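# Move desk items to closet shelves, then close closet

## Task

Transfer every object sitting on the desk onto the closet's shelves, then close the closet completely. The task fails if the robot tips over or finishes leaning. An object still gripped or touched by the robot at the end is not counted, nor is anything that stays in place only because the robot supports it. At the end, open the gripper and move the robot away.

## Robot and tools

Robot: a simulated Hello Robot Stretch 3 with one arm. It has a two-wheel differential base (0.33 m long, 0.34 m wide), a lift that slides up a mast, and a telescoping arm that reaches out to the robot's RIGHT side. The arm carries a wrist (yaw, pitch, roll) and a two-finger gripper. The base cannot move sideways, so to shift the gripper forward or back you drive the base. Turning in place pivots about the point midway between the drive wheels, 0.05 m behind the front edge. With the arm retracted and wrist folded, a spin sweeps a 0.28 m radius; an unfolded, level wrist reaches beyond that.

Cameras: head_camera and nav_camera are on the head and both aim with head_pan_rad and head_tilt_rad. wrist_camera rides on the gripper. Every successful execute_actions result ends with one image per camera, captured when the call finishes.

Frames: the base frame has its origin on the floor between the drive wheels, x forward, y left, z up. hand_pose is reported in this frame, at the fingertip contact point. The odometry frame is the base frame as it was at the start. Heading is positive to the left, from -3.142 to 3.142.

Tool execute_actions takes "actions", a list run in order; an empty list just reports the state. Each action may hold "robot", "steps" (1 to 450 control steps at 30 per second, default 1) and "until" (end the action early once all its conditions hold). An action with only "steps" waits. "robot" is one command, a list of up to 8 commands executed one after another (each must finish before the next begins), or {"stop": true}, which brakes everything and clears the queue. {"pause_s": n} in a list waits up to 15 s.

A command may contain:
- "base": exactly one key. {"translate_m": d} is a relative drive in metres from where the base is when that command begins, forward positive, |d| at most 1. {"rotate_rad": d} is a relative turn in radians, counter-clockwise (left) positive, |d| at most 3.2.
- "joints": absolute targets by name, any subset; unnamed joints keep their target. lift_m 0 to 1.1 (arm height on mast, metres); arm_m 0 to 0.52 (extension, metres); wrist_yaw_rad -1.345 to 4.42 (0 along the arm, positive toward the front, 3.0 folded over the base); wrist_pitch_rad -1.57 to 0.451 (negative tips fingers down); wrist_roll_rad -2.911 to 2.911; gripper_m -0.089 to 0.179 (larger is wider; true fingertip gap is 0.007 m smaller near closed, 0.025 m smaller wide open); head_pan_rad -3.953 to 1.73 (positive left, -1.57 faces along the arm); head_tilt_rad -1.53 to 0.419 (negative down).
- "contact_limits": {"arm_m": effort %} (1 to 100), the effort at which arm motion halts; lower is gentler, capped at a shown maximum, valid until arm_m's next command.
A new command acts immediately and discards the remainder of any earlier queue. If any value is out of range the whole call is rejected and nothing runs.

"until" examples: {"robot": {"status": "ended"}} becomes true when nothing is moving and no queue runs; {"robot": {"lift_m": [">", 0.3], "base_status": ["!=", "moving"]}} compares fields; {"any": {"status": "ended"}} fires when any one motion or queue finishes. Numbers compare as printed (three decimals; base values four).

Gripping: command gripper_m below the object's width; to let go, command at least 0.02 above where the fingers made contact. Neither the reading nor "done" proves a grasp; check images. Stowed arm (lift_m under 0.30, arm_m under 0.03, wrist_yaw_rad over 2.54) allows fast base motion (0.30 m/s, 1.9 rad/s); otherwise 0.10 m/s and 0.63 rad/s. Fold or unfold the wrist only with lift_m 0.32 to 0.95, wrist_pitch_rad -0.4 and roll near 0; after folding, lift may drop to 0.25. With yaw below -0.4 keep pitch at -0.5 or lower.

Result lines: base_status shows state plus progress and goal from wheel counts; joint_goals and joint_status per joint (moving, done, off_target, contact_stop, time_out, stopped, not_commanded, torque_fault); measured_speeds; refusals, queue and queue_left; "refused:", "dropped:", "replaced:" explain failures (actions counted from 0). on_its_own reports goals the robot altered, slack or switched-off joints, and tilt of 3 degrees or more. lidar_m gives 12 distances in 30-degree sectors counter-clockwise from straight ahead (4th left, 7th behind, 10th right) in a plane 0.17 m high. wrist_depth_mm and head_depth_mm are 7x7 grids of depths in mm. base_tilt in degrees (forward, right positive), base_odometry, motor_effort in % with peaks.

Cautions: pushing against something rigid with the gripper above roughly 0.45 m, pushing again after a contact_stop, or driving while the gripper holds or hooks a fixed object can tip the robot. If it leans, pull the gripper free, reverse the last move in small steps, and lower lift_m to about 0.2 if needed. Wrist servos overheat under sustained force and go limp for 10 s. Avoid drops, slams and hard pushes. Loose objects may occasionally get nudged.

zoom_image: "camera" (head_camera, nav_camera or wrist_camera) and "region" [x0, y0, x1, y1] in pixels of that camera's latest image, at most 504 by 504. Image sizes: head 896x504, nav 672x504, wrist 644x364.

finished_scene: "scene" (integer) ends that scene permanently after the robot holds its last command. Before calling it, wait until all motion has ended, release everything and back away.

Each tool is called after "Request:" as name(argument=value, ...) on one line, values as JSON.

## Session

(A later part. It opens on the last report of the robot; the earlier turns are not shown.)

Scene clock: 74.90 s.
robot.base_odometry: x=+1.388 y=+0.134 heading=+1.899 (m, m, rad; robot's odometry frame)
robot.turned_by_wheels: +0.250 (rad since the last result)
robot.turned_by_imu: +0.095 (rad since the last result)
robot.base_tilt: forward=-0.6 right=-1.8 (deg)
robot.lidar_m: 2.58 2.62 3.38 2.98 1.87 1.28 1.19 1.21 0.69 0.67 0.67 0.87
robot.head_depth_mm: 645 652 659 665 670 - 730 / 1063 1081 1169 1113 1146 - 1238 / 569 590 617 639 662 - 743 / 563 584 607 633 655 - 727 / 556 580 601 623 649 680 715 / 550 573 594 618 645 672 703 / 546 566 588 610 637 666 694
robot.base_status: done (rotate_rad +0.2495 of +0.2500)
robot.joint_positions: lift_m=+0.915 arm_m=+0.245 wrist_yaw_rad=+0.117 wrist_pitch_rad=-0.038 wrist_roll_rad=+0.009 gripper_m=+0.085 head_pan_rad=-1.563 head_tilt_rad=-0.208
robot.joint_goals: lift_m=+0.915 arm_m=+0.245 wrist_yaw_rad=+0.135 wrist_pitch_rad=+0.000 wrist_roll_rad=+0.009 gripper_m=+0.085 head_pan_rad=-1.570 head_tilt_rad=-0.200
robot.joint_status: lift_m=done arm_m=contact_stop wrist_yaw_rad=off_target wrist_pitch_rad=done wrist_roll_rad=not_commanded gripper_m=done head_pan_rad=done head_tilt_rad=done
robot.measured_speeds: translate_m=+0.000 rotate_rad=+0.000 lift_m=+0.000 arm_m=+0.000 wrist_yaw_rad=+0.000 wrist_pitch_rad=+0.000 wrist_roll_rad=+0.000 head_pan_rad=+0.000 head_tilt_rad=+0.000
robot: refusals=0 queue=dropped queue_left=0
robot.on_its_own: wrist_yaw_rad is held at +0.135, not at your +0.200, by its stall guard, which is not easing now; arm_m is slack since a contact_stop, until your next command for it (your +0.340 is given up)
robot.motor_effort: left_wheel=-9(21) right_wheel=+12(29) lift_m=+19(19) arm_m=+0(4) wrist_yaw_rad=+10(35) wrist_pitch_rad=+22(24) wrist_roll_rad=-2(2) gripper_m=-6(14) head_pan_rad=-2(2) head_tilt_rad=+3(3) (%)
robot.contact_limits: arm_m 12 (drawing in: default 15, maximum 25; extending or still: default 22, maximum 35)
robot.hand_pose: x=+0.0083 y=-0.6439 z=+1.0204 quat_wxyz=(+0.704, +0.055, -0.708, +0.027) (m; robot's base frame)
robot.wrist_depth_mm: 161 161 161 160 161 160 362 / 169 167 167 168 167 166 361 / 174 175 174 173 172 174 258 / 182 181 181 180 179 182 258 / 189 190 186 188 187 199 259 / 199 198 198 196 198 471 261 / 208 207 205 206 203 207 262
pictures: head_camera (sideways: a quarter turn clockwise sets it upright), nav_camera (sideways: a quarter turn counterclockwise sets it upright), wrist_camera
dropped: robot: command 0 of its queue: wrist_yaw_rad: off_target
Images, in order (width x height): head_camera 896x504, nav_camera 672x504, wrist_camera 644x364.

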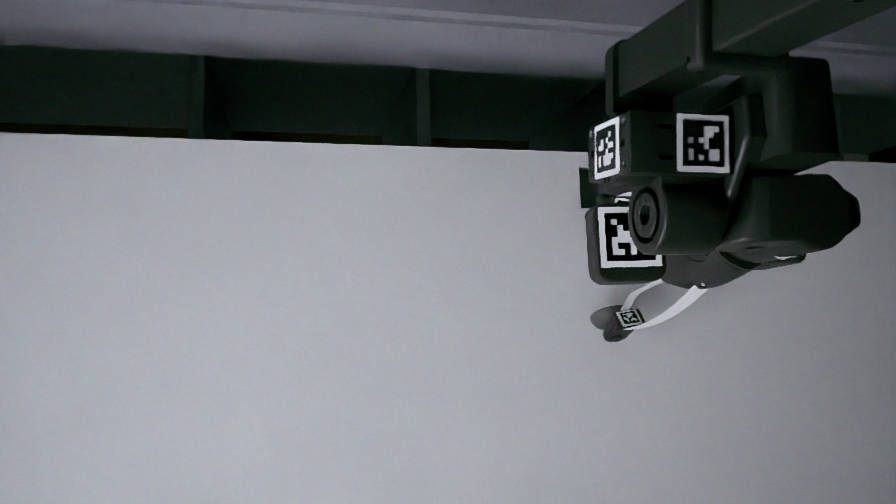

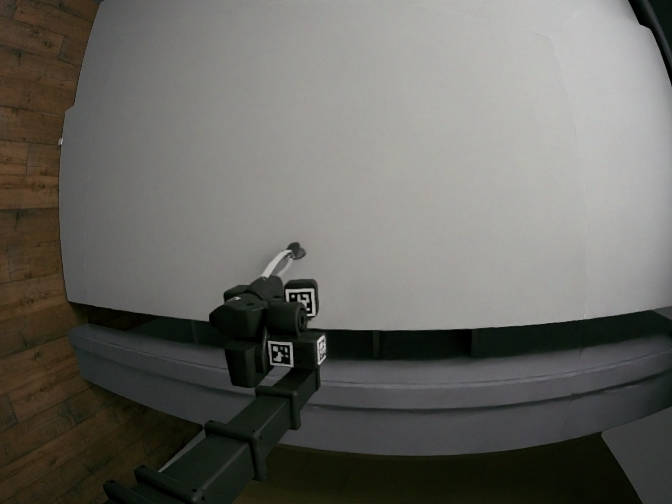

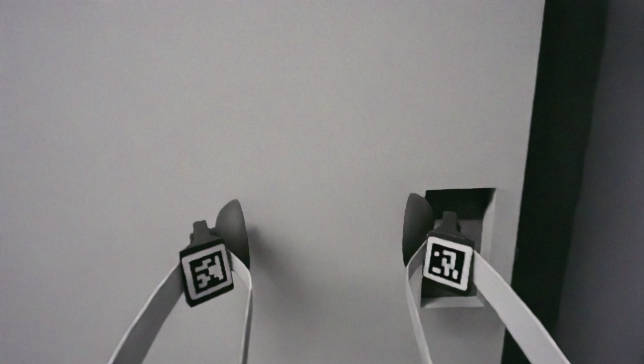

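Request:
execute_actions(actions=[{"robot":[{"base":{"translate_m":0.15}},{"base":{"rotate_rad":0.2}},{"base":{"translate_m":0.15}},{"base":{"rotate_rad":0.2}}],"steps":450,"until":{"robot":{"status":"ended"}}}])

Scene clock: 92.83 s.
robot.base_odometry: x=+1.264 y=+0.406 heading=+2.299 (m, m, rad; robot's odometry frame)
robot.turned_by_wheels: +0.399 (rad since the last result)
robot.turned_by_imu: +0.255 (rad since the last result)
robot.base_tilt: forward=-0.6 right=-1.8 (deg)
robot.lidar_m: 2.30 2.53 3.44 3.17 1.82 1.48 1.47 0.83 0.65 0.64 0.71 1.11
robot.head_depth_mm: 524 543 565 587 610 - - / 533 553 573 596 620 - - / 538 560 582 603 626 - - / 547 568 590 616 639 671 708 / 555 577 600 624 651 681 716 / 564 584 609 634 664 692 727 / 572 594 618 644 674 707 742
robot.base_status: done (rotate_rad +0.1995 of +0.2000)
robot.joint_positions: lift_m=+0.915 arm_m=+0.219 wrist_yaw_rad=-0.035 wrist_pitch_rad=-0.030 wrist_roll_rad=+0.008 gripper_m=+0.085 head_pan_rad=-1.563 head_tilt_rad=-0.208
robot.joint_goals: lift_m=+0.915 arm_m=+0.219 wrist_yaw_rad=-0.017 wrist_pitch_rad=+0.000 wrist_roll_rad=+0.008 gripper_m=+0.085 head_pan_rad=-1.570 head_tilt_rad=-0.200
robot.joint_status: lift_m=done arm_m=contact_stop wrist_yaw_rad=off_target wrist_pitch_rad=done wrist_roll_rad=not_commanded gripper_m=done head_pan_rad=done head_tilt_rad=done
robot.measured_speeds: translate_m=+0.000 rotate_rad=+0.000 lift_m=+0.000 arm_m=+0.000 wrist_yaw_rad=+0.000 wrist_pitch_rad=+0.000 wrist_roll_rad=+0.000 head_pan_rad=+0.000 head_tilt_rad=+0.000
robot: refusals=0 queue=done queue_left=0
robot.on_its_own: wrist_yaw_rad is held at -0.017, not at your +0.200, by its stall guard, which is not easing now; arm_m is slack since a contact_stop, until your next command for it (your +0.340 is given up)
robot.motor_effort: left_wheel=-8(23) right_wheel=+10(31) lift_m=+19(19) arm_m=+0(4) wrist_yaw_rad=+11(36) wrist_pitch_rad=+18(22) wrist_roll_rad=-2(2) gripper_m=-4(17) head_pan_rad=+0(1) head_tilt_rad=+3(2) (%)
robot.contact_limits: arm_m 12 (drawing in: default 15, maximum 25; extending or still: default 22, maximum 35)
robot.hand_pose: x=-0.0305 y=-0.6189 z=+1.0223 quat_wxyz=(+0.704, -0.002, -0.710, -0.023) (m; robot's base frame)
robot.wrist_depth_mm: 181 176 172 165 162 156 152 / 188 184 176 172 167 161 158 / 197 190 184 178 173 168 163 / 206 198 192 186 181 174 169 / 215 207 198 193 188 182 176 / 224 219 209 202 195 187 182 / 238 228 219 212 203 198 189
pictures: head_camera (sideways: a quarter turn clockwise sets it upright), nav_camera (sideways: a quarter turn counterclockwise sets it upright), wrist_camera
Images, in order (width x height): head_camera 896x504, nav_camera 672x504, wrist_camera 644x364.

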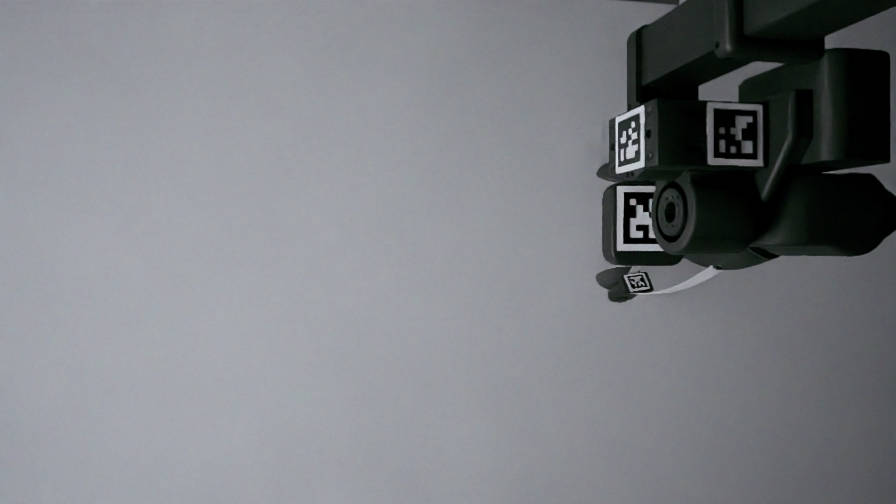

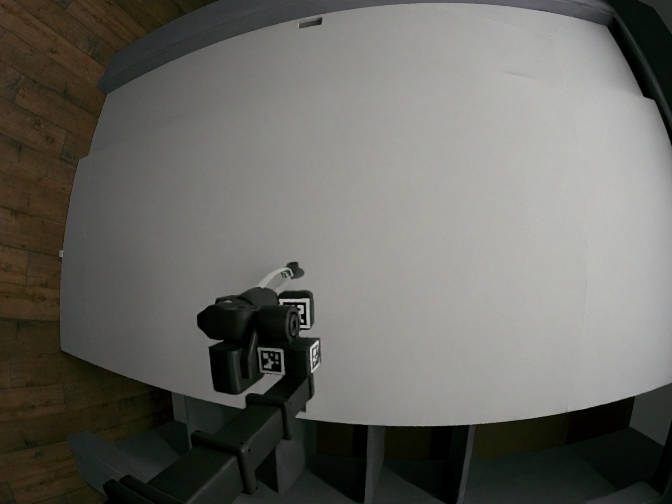

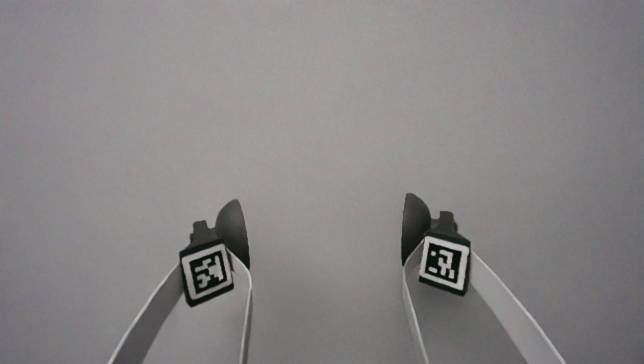

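Request:
execute_actions(actions=[{"robot":[{"joints":{"arm_m":0.0}},{"base":{"rotate_rad":-0.24},"joints":{"wrist_yaw_rad":0,"gripper_m":0.0,"lift_m":0.45}},{"base":{"translate_m":-0.35},"joints":{"head_tilt_rad":-0.7}}],"steps":450,"until":{"robot":{"status":"ended"}}}])

Scene clock: 108.80 s.
robot.base_odometry: x=+1.429 y=+0.097 heading=+2.059 (m, m, rad; robot's odometry frame)
robot.turned_by_wheels: -0.239 (rad since the last result)
robot.turned_by_imu: -0.241 (rad since the last result)
robot.base_tilt: forward=-0.6 right=-1.7 (deg)
robot.lidar_m: 2.66 2.70 3.49 2.97 1.74 1.19 1.12 1.14 0.68 0.68 0.69 0.88
robot.head_depth_mm: 545 617 711 831 995 1312 1191 / 651 671 720 819 956 1195 1187 / 1195 1220 1451 1366 1545 1284 1190 / 1194 1232 1476 1356 1613 1370 1216 / 1188 1242 1470 1357 1624 1370 1187 / 1170 1229 1440 1347 1572 1214 1187 / 1159 1228 726 801 928 1125 1189
robot.base_status: done (translate_m -0.3500 of -0.3500)
robot.joint_positions: lift_m=+0.450 arm_m=+0.000 wrist_yaw_rad=-0.002 wrist_pitch_rad=-0.020 wrist_roll_rad=+0.008 gripper_m=+0.000 head_pan_rad=-1.563 head_tilt_rad=-0.691
robot.joint_goals: lift_m=+0.450 arm_m=+0.000 wrist_yaw_rad=+0.000 wrist_pitch_rad=+0.000 wrist_roll_rad=+0.008 gripper_m=+0.000 head_pan_rad=-1.570 head_tilt_rad=-0.700
robot.joint_status: lift_m=done arm_m=done wrist_yaw_rad=done wrist_pitch_rad=done wrist_roll_rad=not_commanded gripper_m=done head_pan_rad=done head_tilt_rad=done
robot.measured_speeds: translate_m=+0.000 rotate_rad=+0.000 lift_m=+0.000 arm_m=+0.000 wrist_yaw_rad=+0.000 wrist_pitch_rad=+0.000 wrist_roll_rad=+0.000 head_pan_rad=+0.000 head_tilt_rad=+0.000
robot: refusals=0 queue=done queue_left=0
robot.motor_effort: left_wheel=+4(9) right_wheel=-5(9) lift_m=+17(21) arm_m=-2(2) wrist_yaw_rad=+0(11) wrist_pitch_rad=+12(18) wrist_roll_rad=-2(2) gripper_m=-3(98) head_pan_rad=-2(2) head_tilt_rad=-3(21) (%)
robot.hand_pose: x=-0.0220 y=-0.4010 z=+0.5599 quat_wxyz=(+0.704, +0.007, -0.710, -0.008) (m; robot's base frame)
robot.wrist_depth_mm: 362 649 759 816 404 399 - / 374 415 - - 421 413 - / 383 408 - - 421 429 - / 400 413 968 - 441 439 - / 409 425 - - 443 474 - / 431 443 - - 453 482 - / 439 462 855 886 536 506 822
pictures: head_camera (sideways: a quarter turn clockwise sets it upright), nav_camera (sideways: a quarter turn counterclockwise sets it upright), wrist_camera
Images, in order (width x height): head_camera 896x504, nav_camera 672x504, wrist_camera 644x364.

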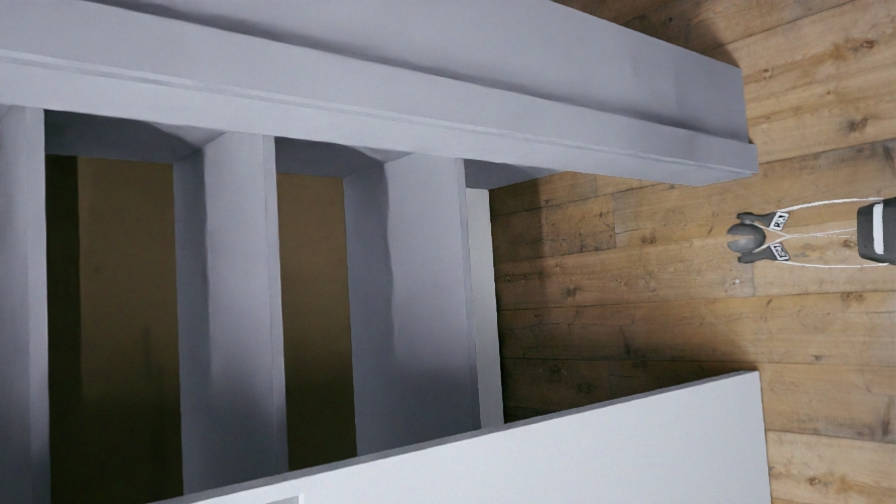

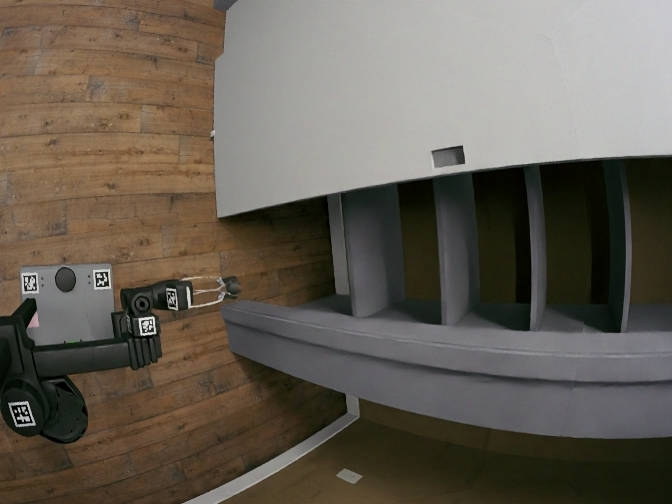

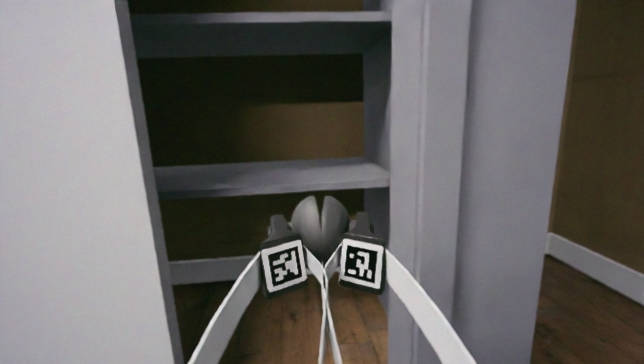

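Request:
execute_actions(actions=[{"robot":[{"joints":{"wrist_pitch_rad":-0.4,"wrist_yaw_rad":3.0,"head_pan_rad":0,"head_tilt_rad":-0.4}},{"joints":{"lift_m":0.26},"base":{"rotate_rad":1.57}},{"base":{"translate_m":1.0}},{"base":{"translate_m":1.0}},{"base":{"translate_m":0.35}},{"base":{"rotate_rad":1.57},"joints":{"head_pan_rad":-1.57,"lift_m":0.93}},{"joints":{"wrist_yaw_rad":0,"wrist_pitch_rad":-0.3,"lift_m":1.05,"gripper_m":0.15}}],"steps":450,"until":{"robot":{"status":"ended"}}},{"steps":450,"until":{"robot":{"status":"ended"}}}])

Scene clock: 151.63 s.
robot.base_odometry: x=-0.648 y=-1.003 heading=-1.085 (m, m, rad; robot's odometry frame)
robot.turned_by_wheels: +3.140 (rad since the last result)
robot.turned_by_imu: +3.171 (rad since the last result)
robot.base_tilt: forward=-0.5 right=-1.7 (deg)
robot.lidar_m: 1.26 1.30 1.74 3.02 3.08 2.62 2.48 1.57 0.66 1.04 1.06 1.09
robot.head_depth_mm: 879 941 1014 - - - - / 874 939 1006 - - - - / 868 932 999 - - - - / 864 923 992 - - - 380 / 857 918 987 857 632 452 380 / 838 910 980 857 581 466 380 / 828 905 967 856 605 466 379
robot.base_status: done (rotate_rad +1.5698 of +1.5700)
robot.joint_positions: lift_m=+1.050 arm_m=+0.000 wrist_yaw_rad=+0.003 wrist_pitch_rad=-0.318 wrist_roll_rad=+0.008 gripper_m=+0.150 head_pan_rad=-1.563 head_tilt_rad=-0.407
robot.joint_goals: lift_m=+1.050 arm_m=+0.000 wrist_yaw_rad=+0.000 wrist_pitch_rad=-0.300 wrist_roll_rad=+0.008 gripper_m=+0.150 head_pan_rad=-1.570 head_tilt_rad=-0.400
robot.joint_status: lift_m=done arm_m=done wrist_yaw_rad=done wrist_pitch_rad=done wrist_roll_rad=not_commanded gripper_m=done head_pan_rad=done head_tilt_rad=done
robot.measured_speeds: translate_m=+0.000 rotate_rad=+0.000 lift_m=+0.000 arm_m=+0.000 wrist_yaw_rad=+0.000 wrist_pitch_rad=+0.000 wrist_roll_rad=+0.000 head_pan_rad=+0.000 head_tilt_rad=+0.000
robot: refusals=0 queue=done queue_left=0
robot.motor_effort: left_wheel=-4(11) right_wheel=+3(9) lift_m=+43(47) arm_m=-2(2) wrist_yaw_rad=-3(5) wrist_pitch_rad=+11(12) wrist_roll_rad=-2(2) gripper_m=+1(100) head_pan_rad=-2(30) head_tilt_rad=+3(18) (%)
robot.hand_pose: x=-0.0208 y=-0.3811 z=+1.0851 quat_wxyz=(+0.696, +0.113, -0.701, -0.112) (m; robot's base frame)
robot.wrist_depth_mm: 649 670 667 705 705 727 744 / 704 700 745 738 791 809 808 / 724 710 698 679 699 824 917 / 515 507 496 458 430 465 943 / 395 405 384 375 381 386 358 / 324 - 309 310 306 282 297 / 272 265 264 260 262 254 257
pictures: head_camera (sideways: a quarter turn clockwise sets it upright), nav_camera (sideways: a quarter turn counterclockwise sets it upright), wrist_camera
Images, in order (width x height): head_camera 896x504, nav_camera 672x504, wrist_camera 644x364.

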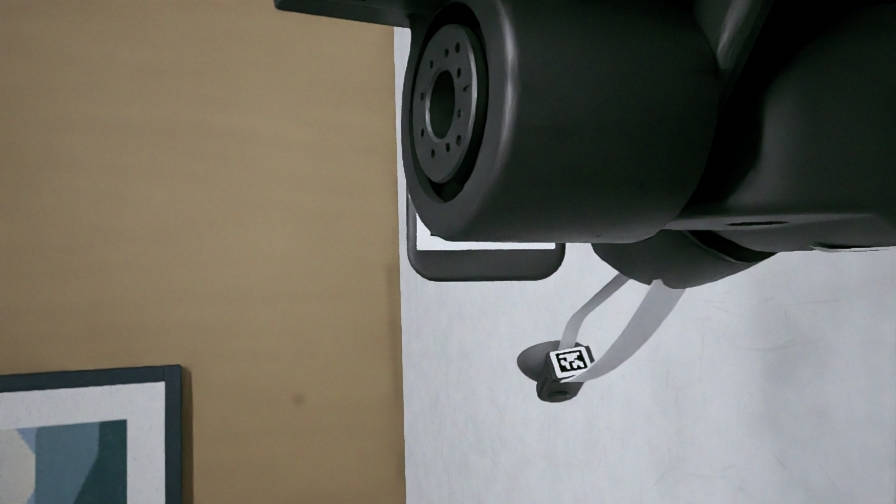

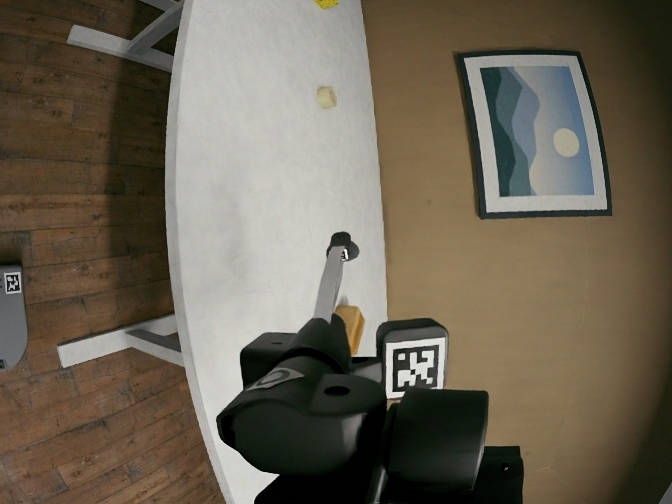

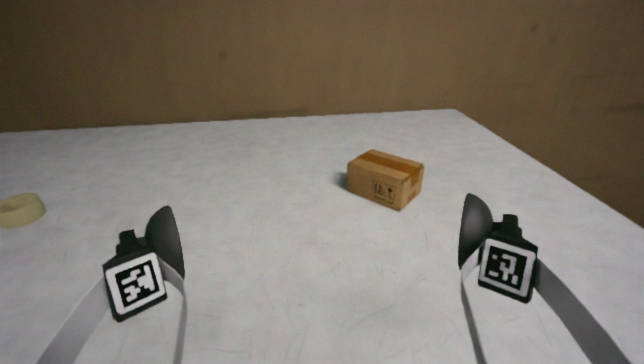

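Request:
execute_actions(actions=[{"robot":[{"base":{"translate_m":-0.085},"joints":{"arm_m":0.12,"gripper_m":0.17}},{"joints":{"lift_m":1.0}}],"steps":450,"until":{"robot":{"status":"ended"}}}])

Scene clock: 159.73 s.
robot.base_odometry: x=-0.688 y=-0.928 heading=-1.085 (m, m, rad; robot's odometry frame)
robot.turned_by_wheels: +0.000 (rad since the last result)
robot.turned_by_imu: +0.000 (rad since the last result)
robot.base_tilt: forward=-0.5 right=-1.7 (deg)
robot.lidar_m: 1.34 1.39 1.84 3.01 3.09 2.53 2.39 1.58 0.64 0.63 1.06 1.17
robot.head_depth_mm: 885 946 1022 - - 431 380 / 875 937 1003 - - 439 380 / 878 938 1009 1016 - - 380 / 868 927 992 972 - 453 379 / 862 923 989 856 580 465 379 / 857 914 980 858 603 466 381 / 838 909 966 854 605 466 379
robot.base_status: done (translate_m -0.0850 of -0.0850)
robot.joint_positions: lift_m=+1.000 arm_m=+0.120 wrist_yaw_rad=+0.002 wrist_pitch_rad=-0.318 wrist_roll_rad=+0.008 gripper_m=+0.170 head_pan_rad=-1.563 head_tilt_rad=-0.407
robot.joint_goals: lift_m=+1.000 arm_m=+0.120 wrist_yaw_rad=+0.000 wrist_pitch_rad=-0.300 wrist_roll_rad=+0.008 gripper_m=+0.170 head_pan_rad=-1.570 head_tilt_rad=-0.400
robot.joint_status: lift_m=done arm_m=done wrist_yaw_rad=done wrist_pitch_rad=done wrist_roll_rad=not_commanded gripper_m=done head_pan_rad=done head_tilt_rad=done
robot.measured_speeds: translate_m=+0.000 rotate_rad=+0.000 lift_m=+0.000 arm_m=+0.000 wrist_yaw_rad=+0.000 wrist_pitch_rad=+0.000 wrist_roll_rad=+0.000 head_pan_rad=+0.000 head_tilt_rad=+0.000
robot: refusals=0 queue=done queue_left=0
robot.motor_effort: left_wheel=-4(9) right_wheel=+3(5) lift_m=+17(47) arm_m=+4(4) wrist_yaw_rad=-2(3) wrist_pitch_rad=+11(11) wrist_roll_rad=-2(2) gripper_m=+0(88) head_pan_rad=-1(3) head_tilt_rad=+2(2) (%)
robot.hand_pose: x=-0.0211 y=-0.5004 z=+1.0361 quat_wxyz=(+0.696, +0.113, -0.701, -0.112) (m; robot's base frame)
robot.wrist_depth_mm: 553 571 581 589 604 627 632 / 597 607 632 634 664 671 694 / 599 589 564 550 551 720 770 / 409 405 396 305 383 378 810 / 317 324 308 289 300 310 292 / 262 251 249 247 246 235 244 / 211 212 211 208 208 206 203
pictures: head_camera (sideways: a quarter turn clockwise sets it upright), nav_camera (sideways: a quarter turn counterclockwise sets it upright), wrist_camera
Images, in order (width x height): head_camera 896x504, nav_camera 672x504, wrist_camera 644x364.

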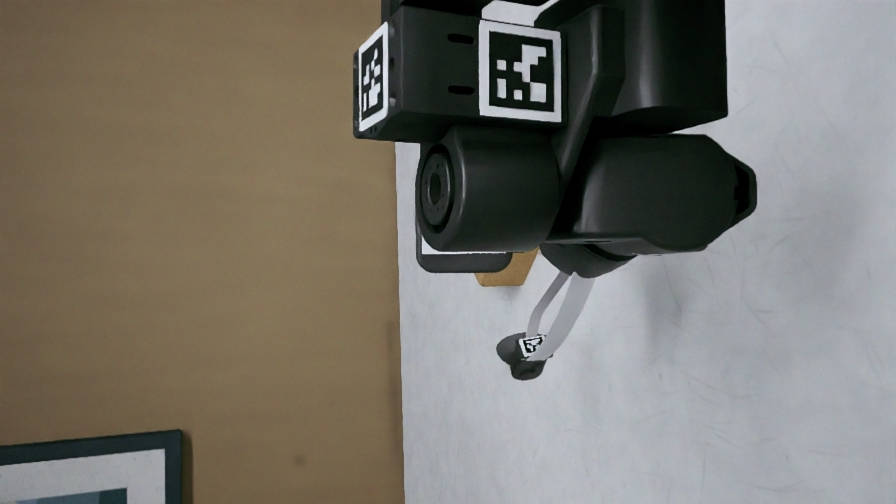

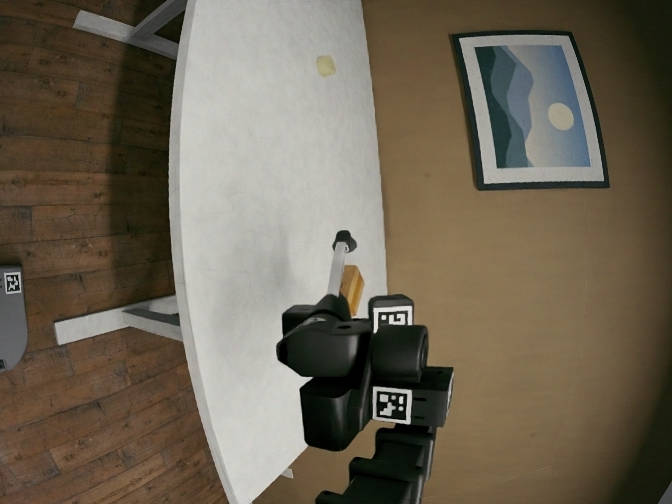

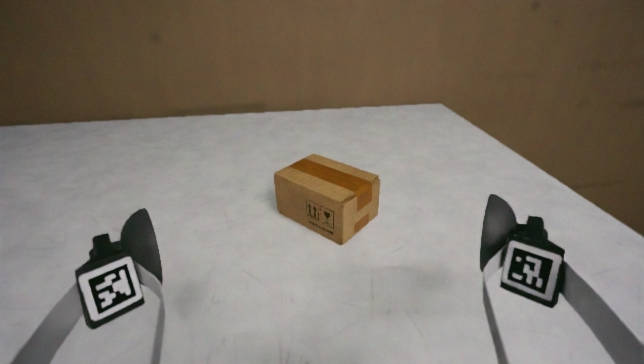

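Request:
execute_actions(actions=[{"robot":[{"joints":{"lift_m":0.96}},{"joints":{"arm_m":0.25}}],"steps":450,"until":{"robot":{"status":"ended"}}}])

Scene clock: 166.93 s.
robot.base_odometry: x=-0.688 y=-0.928 heading=-1.085 (m, m, rad; robot's odometry frame)
robot.turned_by_wheels: +0.000 (rad since the last result)
robot.turned_by_imu: +0.001 (rad since the last result)
robot.base_tilt: forward=-0.6 right=-1.7 (deg)
robot.lidar_m: 1.35 1.39 1.84 3.01 3.10 2.54 2.39 1.58 0.64 0.63 1.06 1.17
robot.head_depth_mm: 881 951 1019 - 580 466 379 / 879 940 1014 - 559 467 381 / 871 936 1005 - 557 466 380 / 865 923 1001 889 556 467 380 / 859 921 984 912 607 466 380 / 852 909 982 857 604 468 380 / 833 907 974 858 602 467 380
robot.base_status: done (translate_m -0.0850 of -0.0850)
robot.joint_positions: lift_m=+0.960 arm_m=+0.250 wrist_yaw_rad=+0.002 wrist_pitch_rad=-0.318 wrist_roll_rad=+0.008 gripper_m=+0.170 head_pan_rad=-1.563 head_tilt_rad=-0.407
robot.joint_goals: lift_m=+0.960 arm_m=+0.250 wrist_yaw_rad=+0.000 wrist_pitch_rad=-0.300 wrist_roll_rad=+0.008 gripper_m=+0.170 head_pan_rad=-1.570 head_tilt_rad=-0.400
robot.joint_status: lift_m=done arm_m=done wrist_yaw_rad=done wrist_pitch_rad=done wrist_roll_rad=not_commanded gripper_m=done head_pan_rad=done head_tilt_rad=done
robot.measured_speeds: translate_m=+0.000 rotate_rad=+0.000 lift_m=+0.000 arm_m=+0.000 wrist_yaw_rad=+0.000 wrist_pitch_rad=+0.000 wrist_roll_rad=+0.000 head_pan_rad=+0.000 head_tilt_rad=+0.000
robot: refusals=0 queue=done queue_left=0
robot.motor_effort: left_wheel=-4(4) right_wheel=+3(3) lift_m=+17(13) arm_m=+3(5) wrist_yaw_rad=-2(2) wrist_pitch_rad=+11(10) wrist_roll_rad=-2(2) gripper_m=+1(1) head_pan_rad=-2(1) head_tilt_rad=+2(2) (%)
robot.hand_pose: x=-0.0211 y=-0.6304 z=+0.9961 quat_wxyz=(+0.696, +0.112, -0.701, -0.112) (m; robot's base frame)
robot.wrist_depth_mm: 451 460 463 478 489 509 512 / 484 501 506 519 530 538 563 / 471 453 447 434 426 423 620 / 324 321 313 309 309 302 296 / 248 258 232 164 172 242 232 / 205 200 193 150 179 186 194 / - 169 168 161 160 162 162
pictures: head_camera (sideways: a quarter turn clockwise sets it upright), nav_camera (sideways: a quarter turn counterclockwise sets it upright), wrist_camera
Images, in order (width x height): head_camera 896x504, nav_camera 672x504, wrist_camera 644x364.

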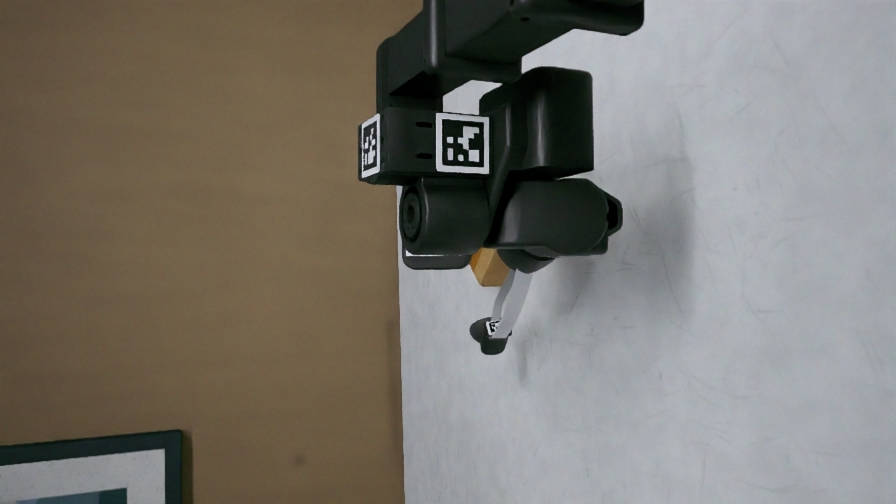

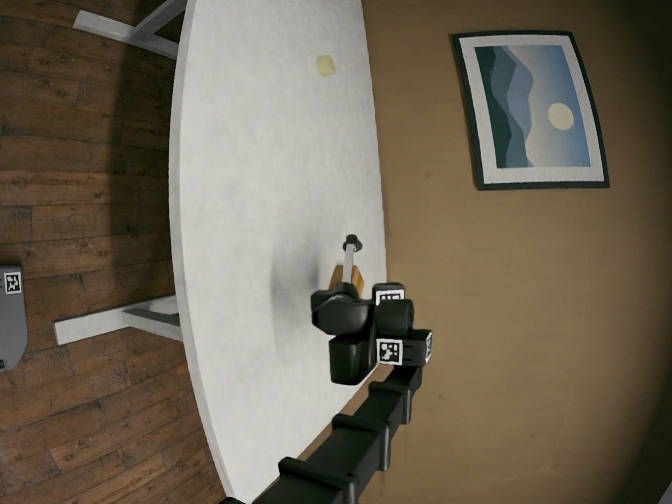

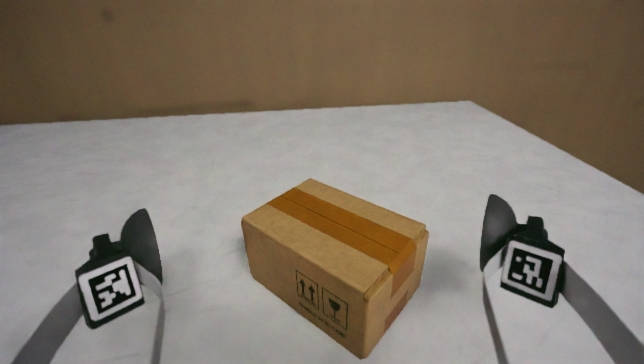

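Request:
execute_actions(actions=[{"robot":[{"joints":{"arm_m":0.285}},{"joints":{"gripper_m":0.03}},{"joints":{"lift_m":1.02}}],"steps":450,"until":{"robot":{"status":"ended"}}}])

Scene clock: 173.60 s.
robot.base_odometry: x=-0.688 y=-0.928 heading=-1.085 (m, m, rad; robot's odometry frame)
robot.turned_by_wheels: +0.000 (rad since the last result)
robot.turned_by_imu: +0.001 (rad since the last result)
robot.base_tilt: forward=-0.6 right=-1.7 (deg)
robot.lidar_m: 1.35 1.39 1.85 3.02 3.09 2.53 2.39 1.58 0.63 0.63 1.06 1.17
robot.head_depth_mm: 887 948 - 808 606 467 380 / 879 943 - 767 604 467 379 / 871 932 - 767 592 466 380 / 864 926 978 857 598 466 380 / 858 920 987 857 602 467 380 / 854 914 985 857 604 466 379 / 833 906 974 856 604 467 380
robot.base_status: done (translate_m -0.0850 of -0.0850)
robot.joint_positions: lift_m=+1.020 arm_m=+0.285 wrist_yaw_rad=+0.001 wrist_pitch_rad=-0.315 wrist_roll_rad=+0.004 gripper_m=+0.030 head_pan_rad=-1.563 head_tilt_rad=-0.407
robot.joint_goals: lift_m=+1.020 arm_m=+0.285 wrist_yaw_rad=+0.000 wrist_pitch_rad=-0.300 wrist_roll_rad=+0.004 gripper_m=+0.030 head_pan_rad=-1.570 head_tilt_rad=-0.400
robot.joint_status: lift_m=done arm_m=done wrist_yaw_rad=done wrist_pitch_rad=done wrist_roll_rad=not_commanded gripper_m=done head_pan_rad=done head_tilt_rad=done
robot.measured_speeds: translate_m=+0.000 rotate_rad=+0.000 lift_m=+0.000 arm_m=+0.000 wrist_yaw_rad=+0.000 wrist_pitch_rad=+0.000 wrist_roll_rad=+0.000 head_pan_rad=+0.000 head_tilt_rad=+0.000
robot: refusals=0 queue=done queue_left=0
robot.motor_effort: left_wheel=-3(7) right_wheel=+3(5) lift_m=+42(46) arm_m=+2(7) wrist_yaw_rad=-1(3) wrist_pitch_rad=+9(13) wrist_roll_rad=+0(2) gripper_m=+0(100) head_pan_rad=-2(2) head_tilt_rad=+2(2) (%)
robot.hand_pose: x=-0.0212 y=-0.6659 z=+1.0558 quat_wxyz=(+0.697, +0.112, -0.699, -0.111) (m; robot's base frame)
robot.wrist_depth_mm: 421 428 439 450 456 472 475 / 449 455 480 489 493 515 527 / 493 503 507 518 528 548 566 / 451 444 439 438 426 422 626 / 343 338 339 333 327 325 660 / 279 277 271 273 262 268 265 / 235 231 231 230 228 227 224
pictures: head_camera (sideways: a quarter turn clockwise sets it upright), nav_camera (sideways: a quarter turn counterclockwise sets it upright), wrist_camera
Images, in order (width x height): head_camera 896x504, nav_camera 672x504, wrist_camera 644x364.

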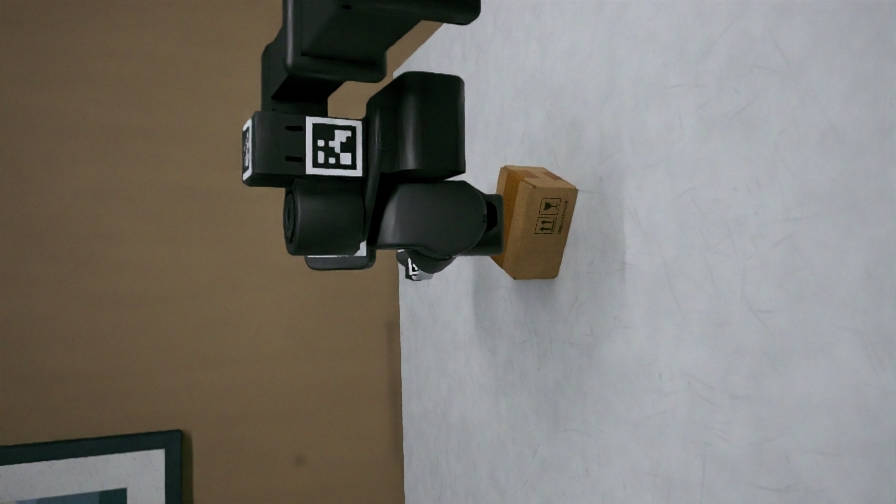

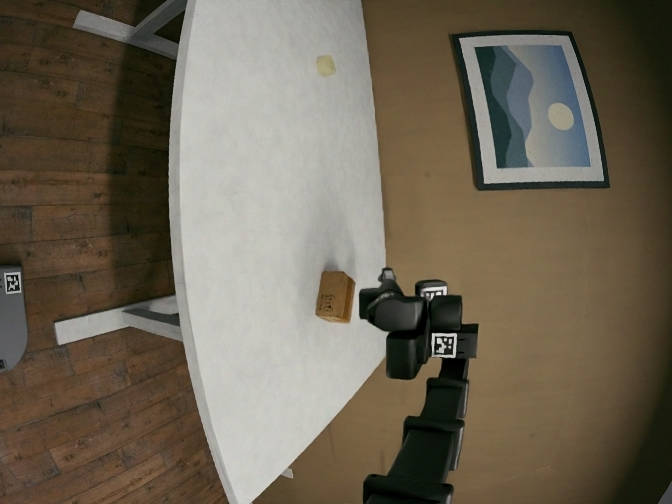

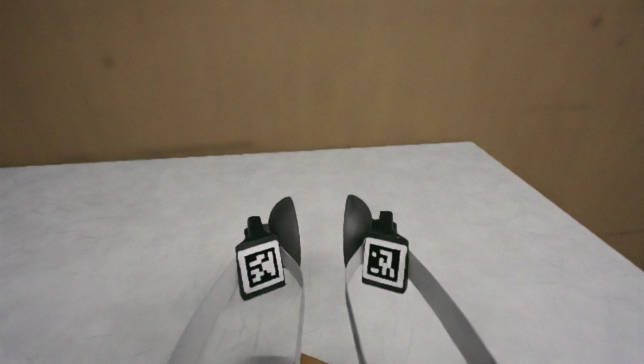

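Request:
execute_actions(actions=[{"robot":[{"joints":{"arm_m":0.08,"gripper_m":0.17}},{"joints":{"lift_m":0.96}}],"steps":450,"until":{"robot":{"status":"ended"}}}])

Scene clock: 179.30 s.
robot.base_odometry: x=-0.688 y=-0.928 heading=-1.085 (m, m, rad; robot's odometry frame)
robot.turned_by_wheels: +0.000 (rad since the last result)
robot.turned_by_imu: +0.001 (rad since the last result)
robot.base_tilt: forward=-0.6 right=-1.7 (deg)
robot.lidar_m: 1.34 1.39 1.84 3.02 3.08 2.53 2.39 1.58 0.63 0.63 1.06 1.17
robot.head_depth_mm: 883 947 1024 885 - - - / 877 947 1017 858 - - - / 870 933 1006 857 - - - / 870 928 999 858 598 - 370 / 860 923 994 853 631 460 380 / 851 914 984 858 605 468 381 / 839 904 980 854 604 468 380
robot.base_status: done (translate_m -0.0850 of -0.0850)
robot.joint_positions: lift_m=+0.960 arm_m=+0.080 wrist_yaw_rad=+0.001 wrist_pitch_rad=-0.315 wrist_roll_rad=+0.004 gripper_m=+0.170 head_pan_rad=-1.563 head_tilt_rad=-0.407
robot.joint_goals: lift_m=+0.960 arm_m=+0.080 wrist_yaw_rad=+0.000 wrist_pitch_rad=-0.300 wrist_roll_rad=+0.004 gripper_m=+0.170 head_pan_rad=-1.570 head_tilt_rad=-0.400
robot.joint_status: lift_m=done arm_m=done wrist_yaw_rad=done wrist_pitch_rad=done wrist_roll_rad=not_commanded gripper_m=done head_pan_rad=done head_tilt_rad=done
robot.measured_speeds: translate_m=+0.000 rotate_rad=+0.000 lift_m=+0.000 arm_m=+0.000 wrist_yaw_rad=+0.000 wrist_pitch_rad=+0.000 wrist_roll_rad=+0.000 head_pan_rad=+0.000 head_tilt_rad=+0.000
robot: refusals=0 queue=done queue_left=0
robot.motor_effort: left_wheel=-4(4) right_wheel=+3(3) lift_m=+17(40) arm_m=-2(2) wrist_yaw_rad=-2(2) wrist_pitch_rad=+9(9) wrist_roll_rad=+1(0) gripper_m=+1(98) head_pan_rad=-2(3) head_tilt_rad=+2(3) (%)
robot.hand_pose: x=-0.0212 y=-0.4614 z=+0.9968 quat_wxyz=(+0.697, +0.112, -0.699, -0.111) (m; robot's base frame)
robot.wrist_depth_mm: 595 613 610 620 634 651 676 / 632 656 665 654 676 717 751 / 475 461 450 419 436 427 788 / 328 322 316 267 293 306 300 / 250 260 245 243 242 249 235 / 204 198 200 197 196 189 196 / - 170 167 167 166 164 165
pictures: head_camera (sideways: a quarter turn clockwise sets it upright), nav_camera (sideways: a quarter turn counterclockwise sets it upright), wrist_camera
Images, in order (width x height): head_camera 896x504, nav_camera 672x504, wrist_camera 644x364.

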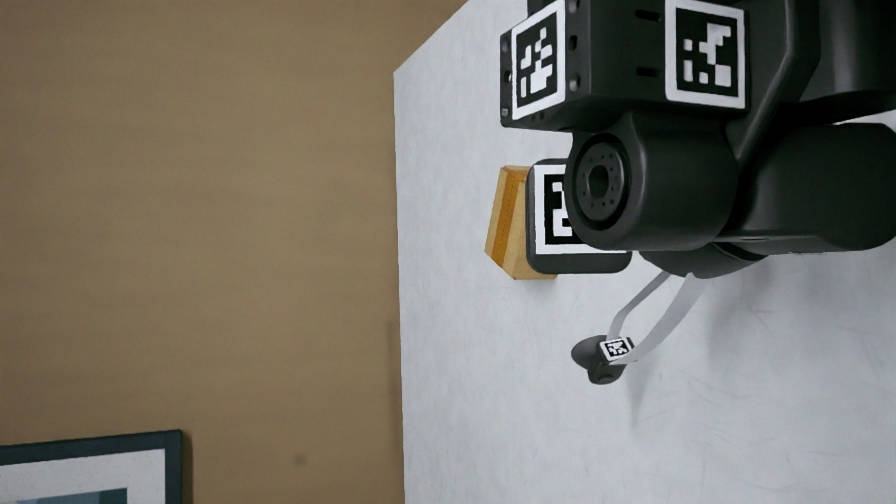

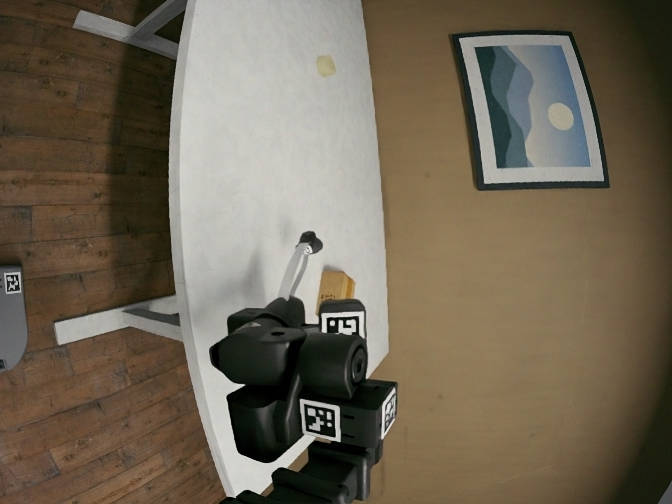

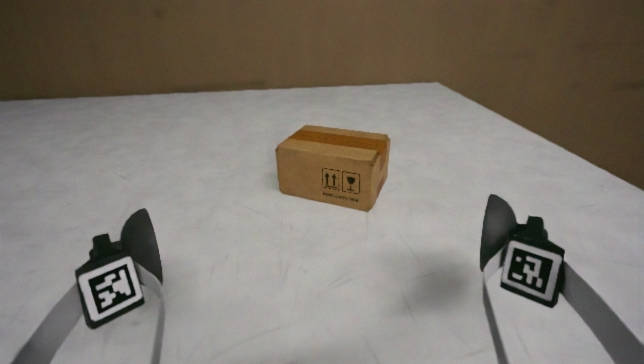

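Request:
execute_actions(actions=[{"robot":[{"joints":{"arm_m":0.245,"lift_m":0.945}},{"joints":{"gripper_m":0.06}}],"steps":450,"until":{"robot":{"status":"ended"}}},{"robot":{"joints":{"lift_m":1.02}},"steps":200,"until":{"robot":{"status":"ended"}}}])

Scene clock: 186.67 s.
robot.base_odometry: x=-0.688 y=-0.928 heading=-1.085 (m, m, rad; robot's odometry frame)
robot.turned_by_wheels: +0.000 (rad since the last result)
robot.turned_by_imu: +0.001 (rad since the last result)
robot.base_tilt: forward=-0.6 right=-1.7 (deg)
robot.lidar_m: 1.35 1.39 1.85 3.01 3.08 2.54 2.39 1.58 0.64 0.63 1.06 1.17
robot.head_depth_mm: 886 946 - 813 606 466 380 / 876 943 - - 605 466 380 / 875 935 - - 604 466 380 / 869 932 976 729 605 466 380 / 859 922 991 812 604 468 380 / 858 916 987 860 605 467 380 / 836 904 973 858 604 466 379
robot.base_status: done (translate_m -0.0850 of -0.0850)
robot.joint_positions: lift_m=+1.019 arm_m=+0.245 wrist_yaw_rad=+0.000 wrist_pitch_rad=-0.321 wrist_roll_rad=+0.004 gripper_m=+0.067 head_pan_rad=-1.563 head_tilt_rad=-0.407
robot.joint_goals: lift_m=+1.020 arm_m=+0.245 wrist_yaw_rad=+0.000 wrist_pitch_rad=-0.300 wrist_roll_rad=+0.004 gripper_m=+0.067 head_pan_rad=-1.570 head_tilt_rad=-0.400
robot.joint_status: lift_m=done arm_m=done wrist_yaw_rad=done wrist_pitch_rad=done wrist_roll_rad=not_commanded gripper_m=done head_pan_rad=done head_tilt_rad=done
robot.measured_speeds: translate_m=+0.000 rotate_rad=+0.000 lift_m=+0.000 arm_m=+0.000 wrist_yaw_rad=+0.000 wrist_pitch_rad=+0.000 wrist_roll_rad=+0.000 head_pan_rad=+0.000 head_tilt_rad=+0.000
robot: refusals=0 queue=done queue_left=0
robot.on_its_own: gripper_m is held at +0.067, not at your +0.060, by its stall guard, which is still easing
robot.motor_effort: left_wheel=-4(4) right_wheel=+4(4) lift_m=+43(44) arm_m=+3(6) wrist_yaw_rad=-1(2) wrist_pitch_rad=+13(12) wrist_roll_rad=+1(0) gripper_m=-2(100) head_pan_rad=-2(3) head_tilt_rad=+2(2) (%)
robot.hand_pose: x=-0.0214 y=-0.6252 z=+1.0544 quat_wxyz=(+0.697, +0.113, -0.699, -0.114) (m; robot's base frame)
robot.wrist_depth_mm: 460 458 476 487 495 496 536 / 496 497 509 531 532 547 560 / 517 536 545 553 555 601 616 / 438 431 433 418 424 419 667 / 340 341 143 143 143 325 335 / 276 275 129 115 118 264 262 / 232 228 215 115 126 225 223
pictures: head_camera (sideways: a quarter turn clockwise sets it upright), nav_camera (sideways: a quarter turn counterclockwise sets it upright), wrist_camera
Images, in order (width x height): head_camera 896x504, nav_camera 672x504, wrist_camera 644x364.

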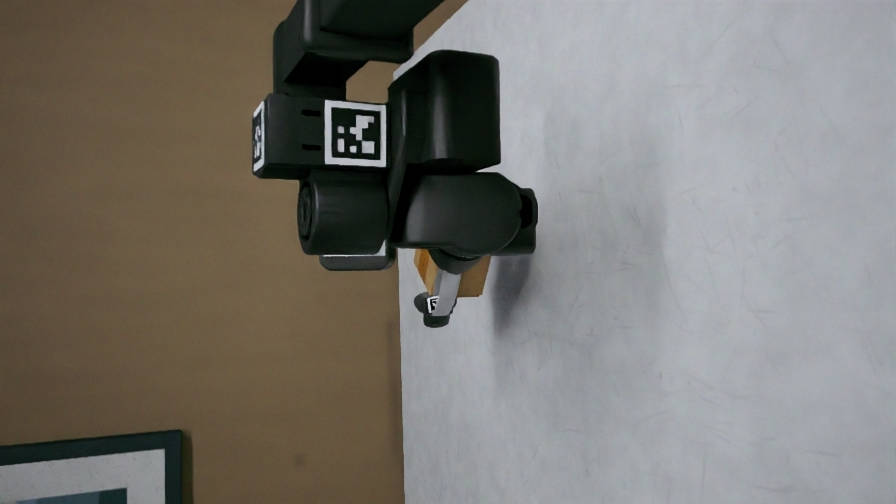

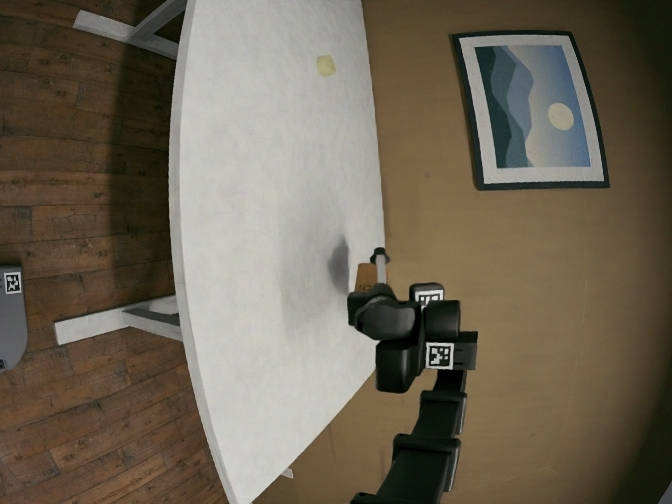

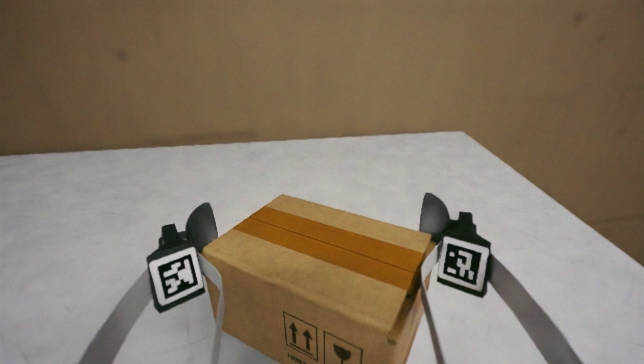

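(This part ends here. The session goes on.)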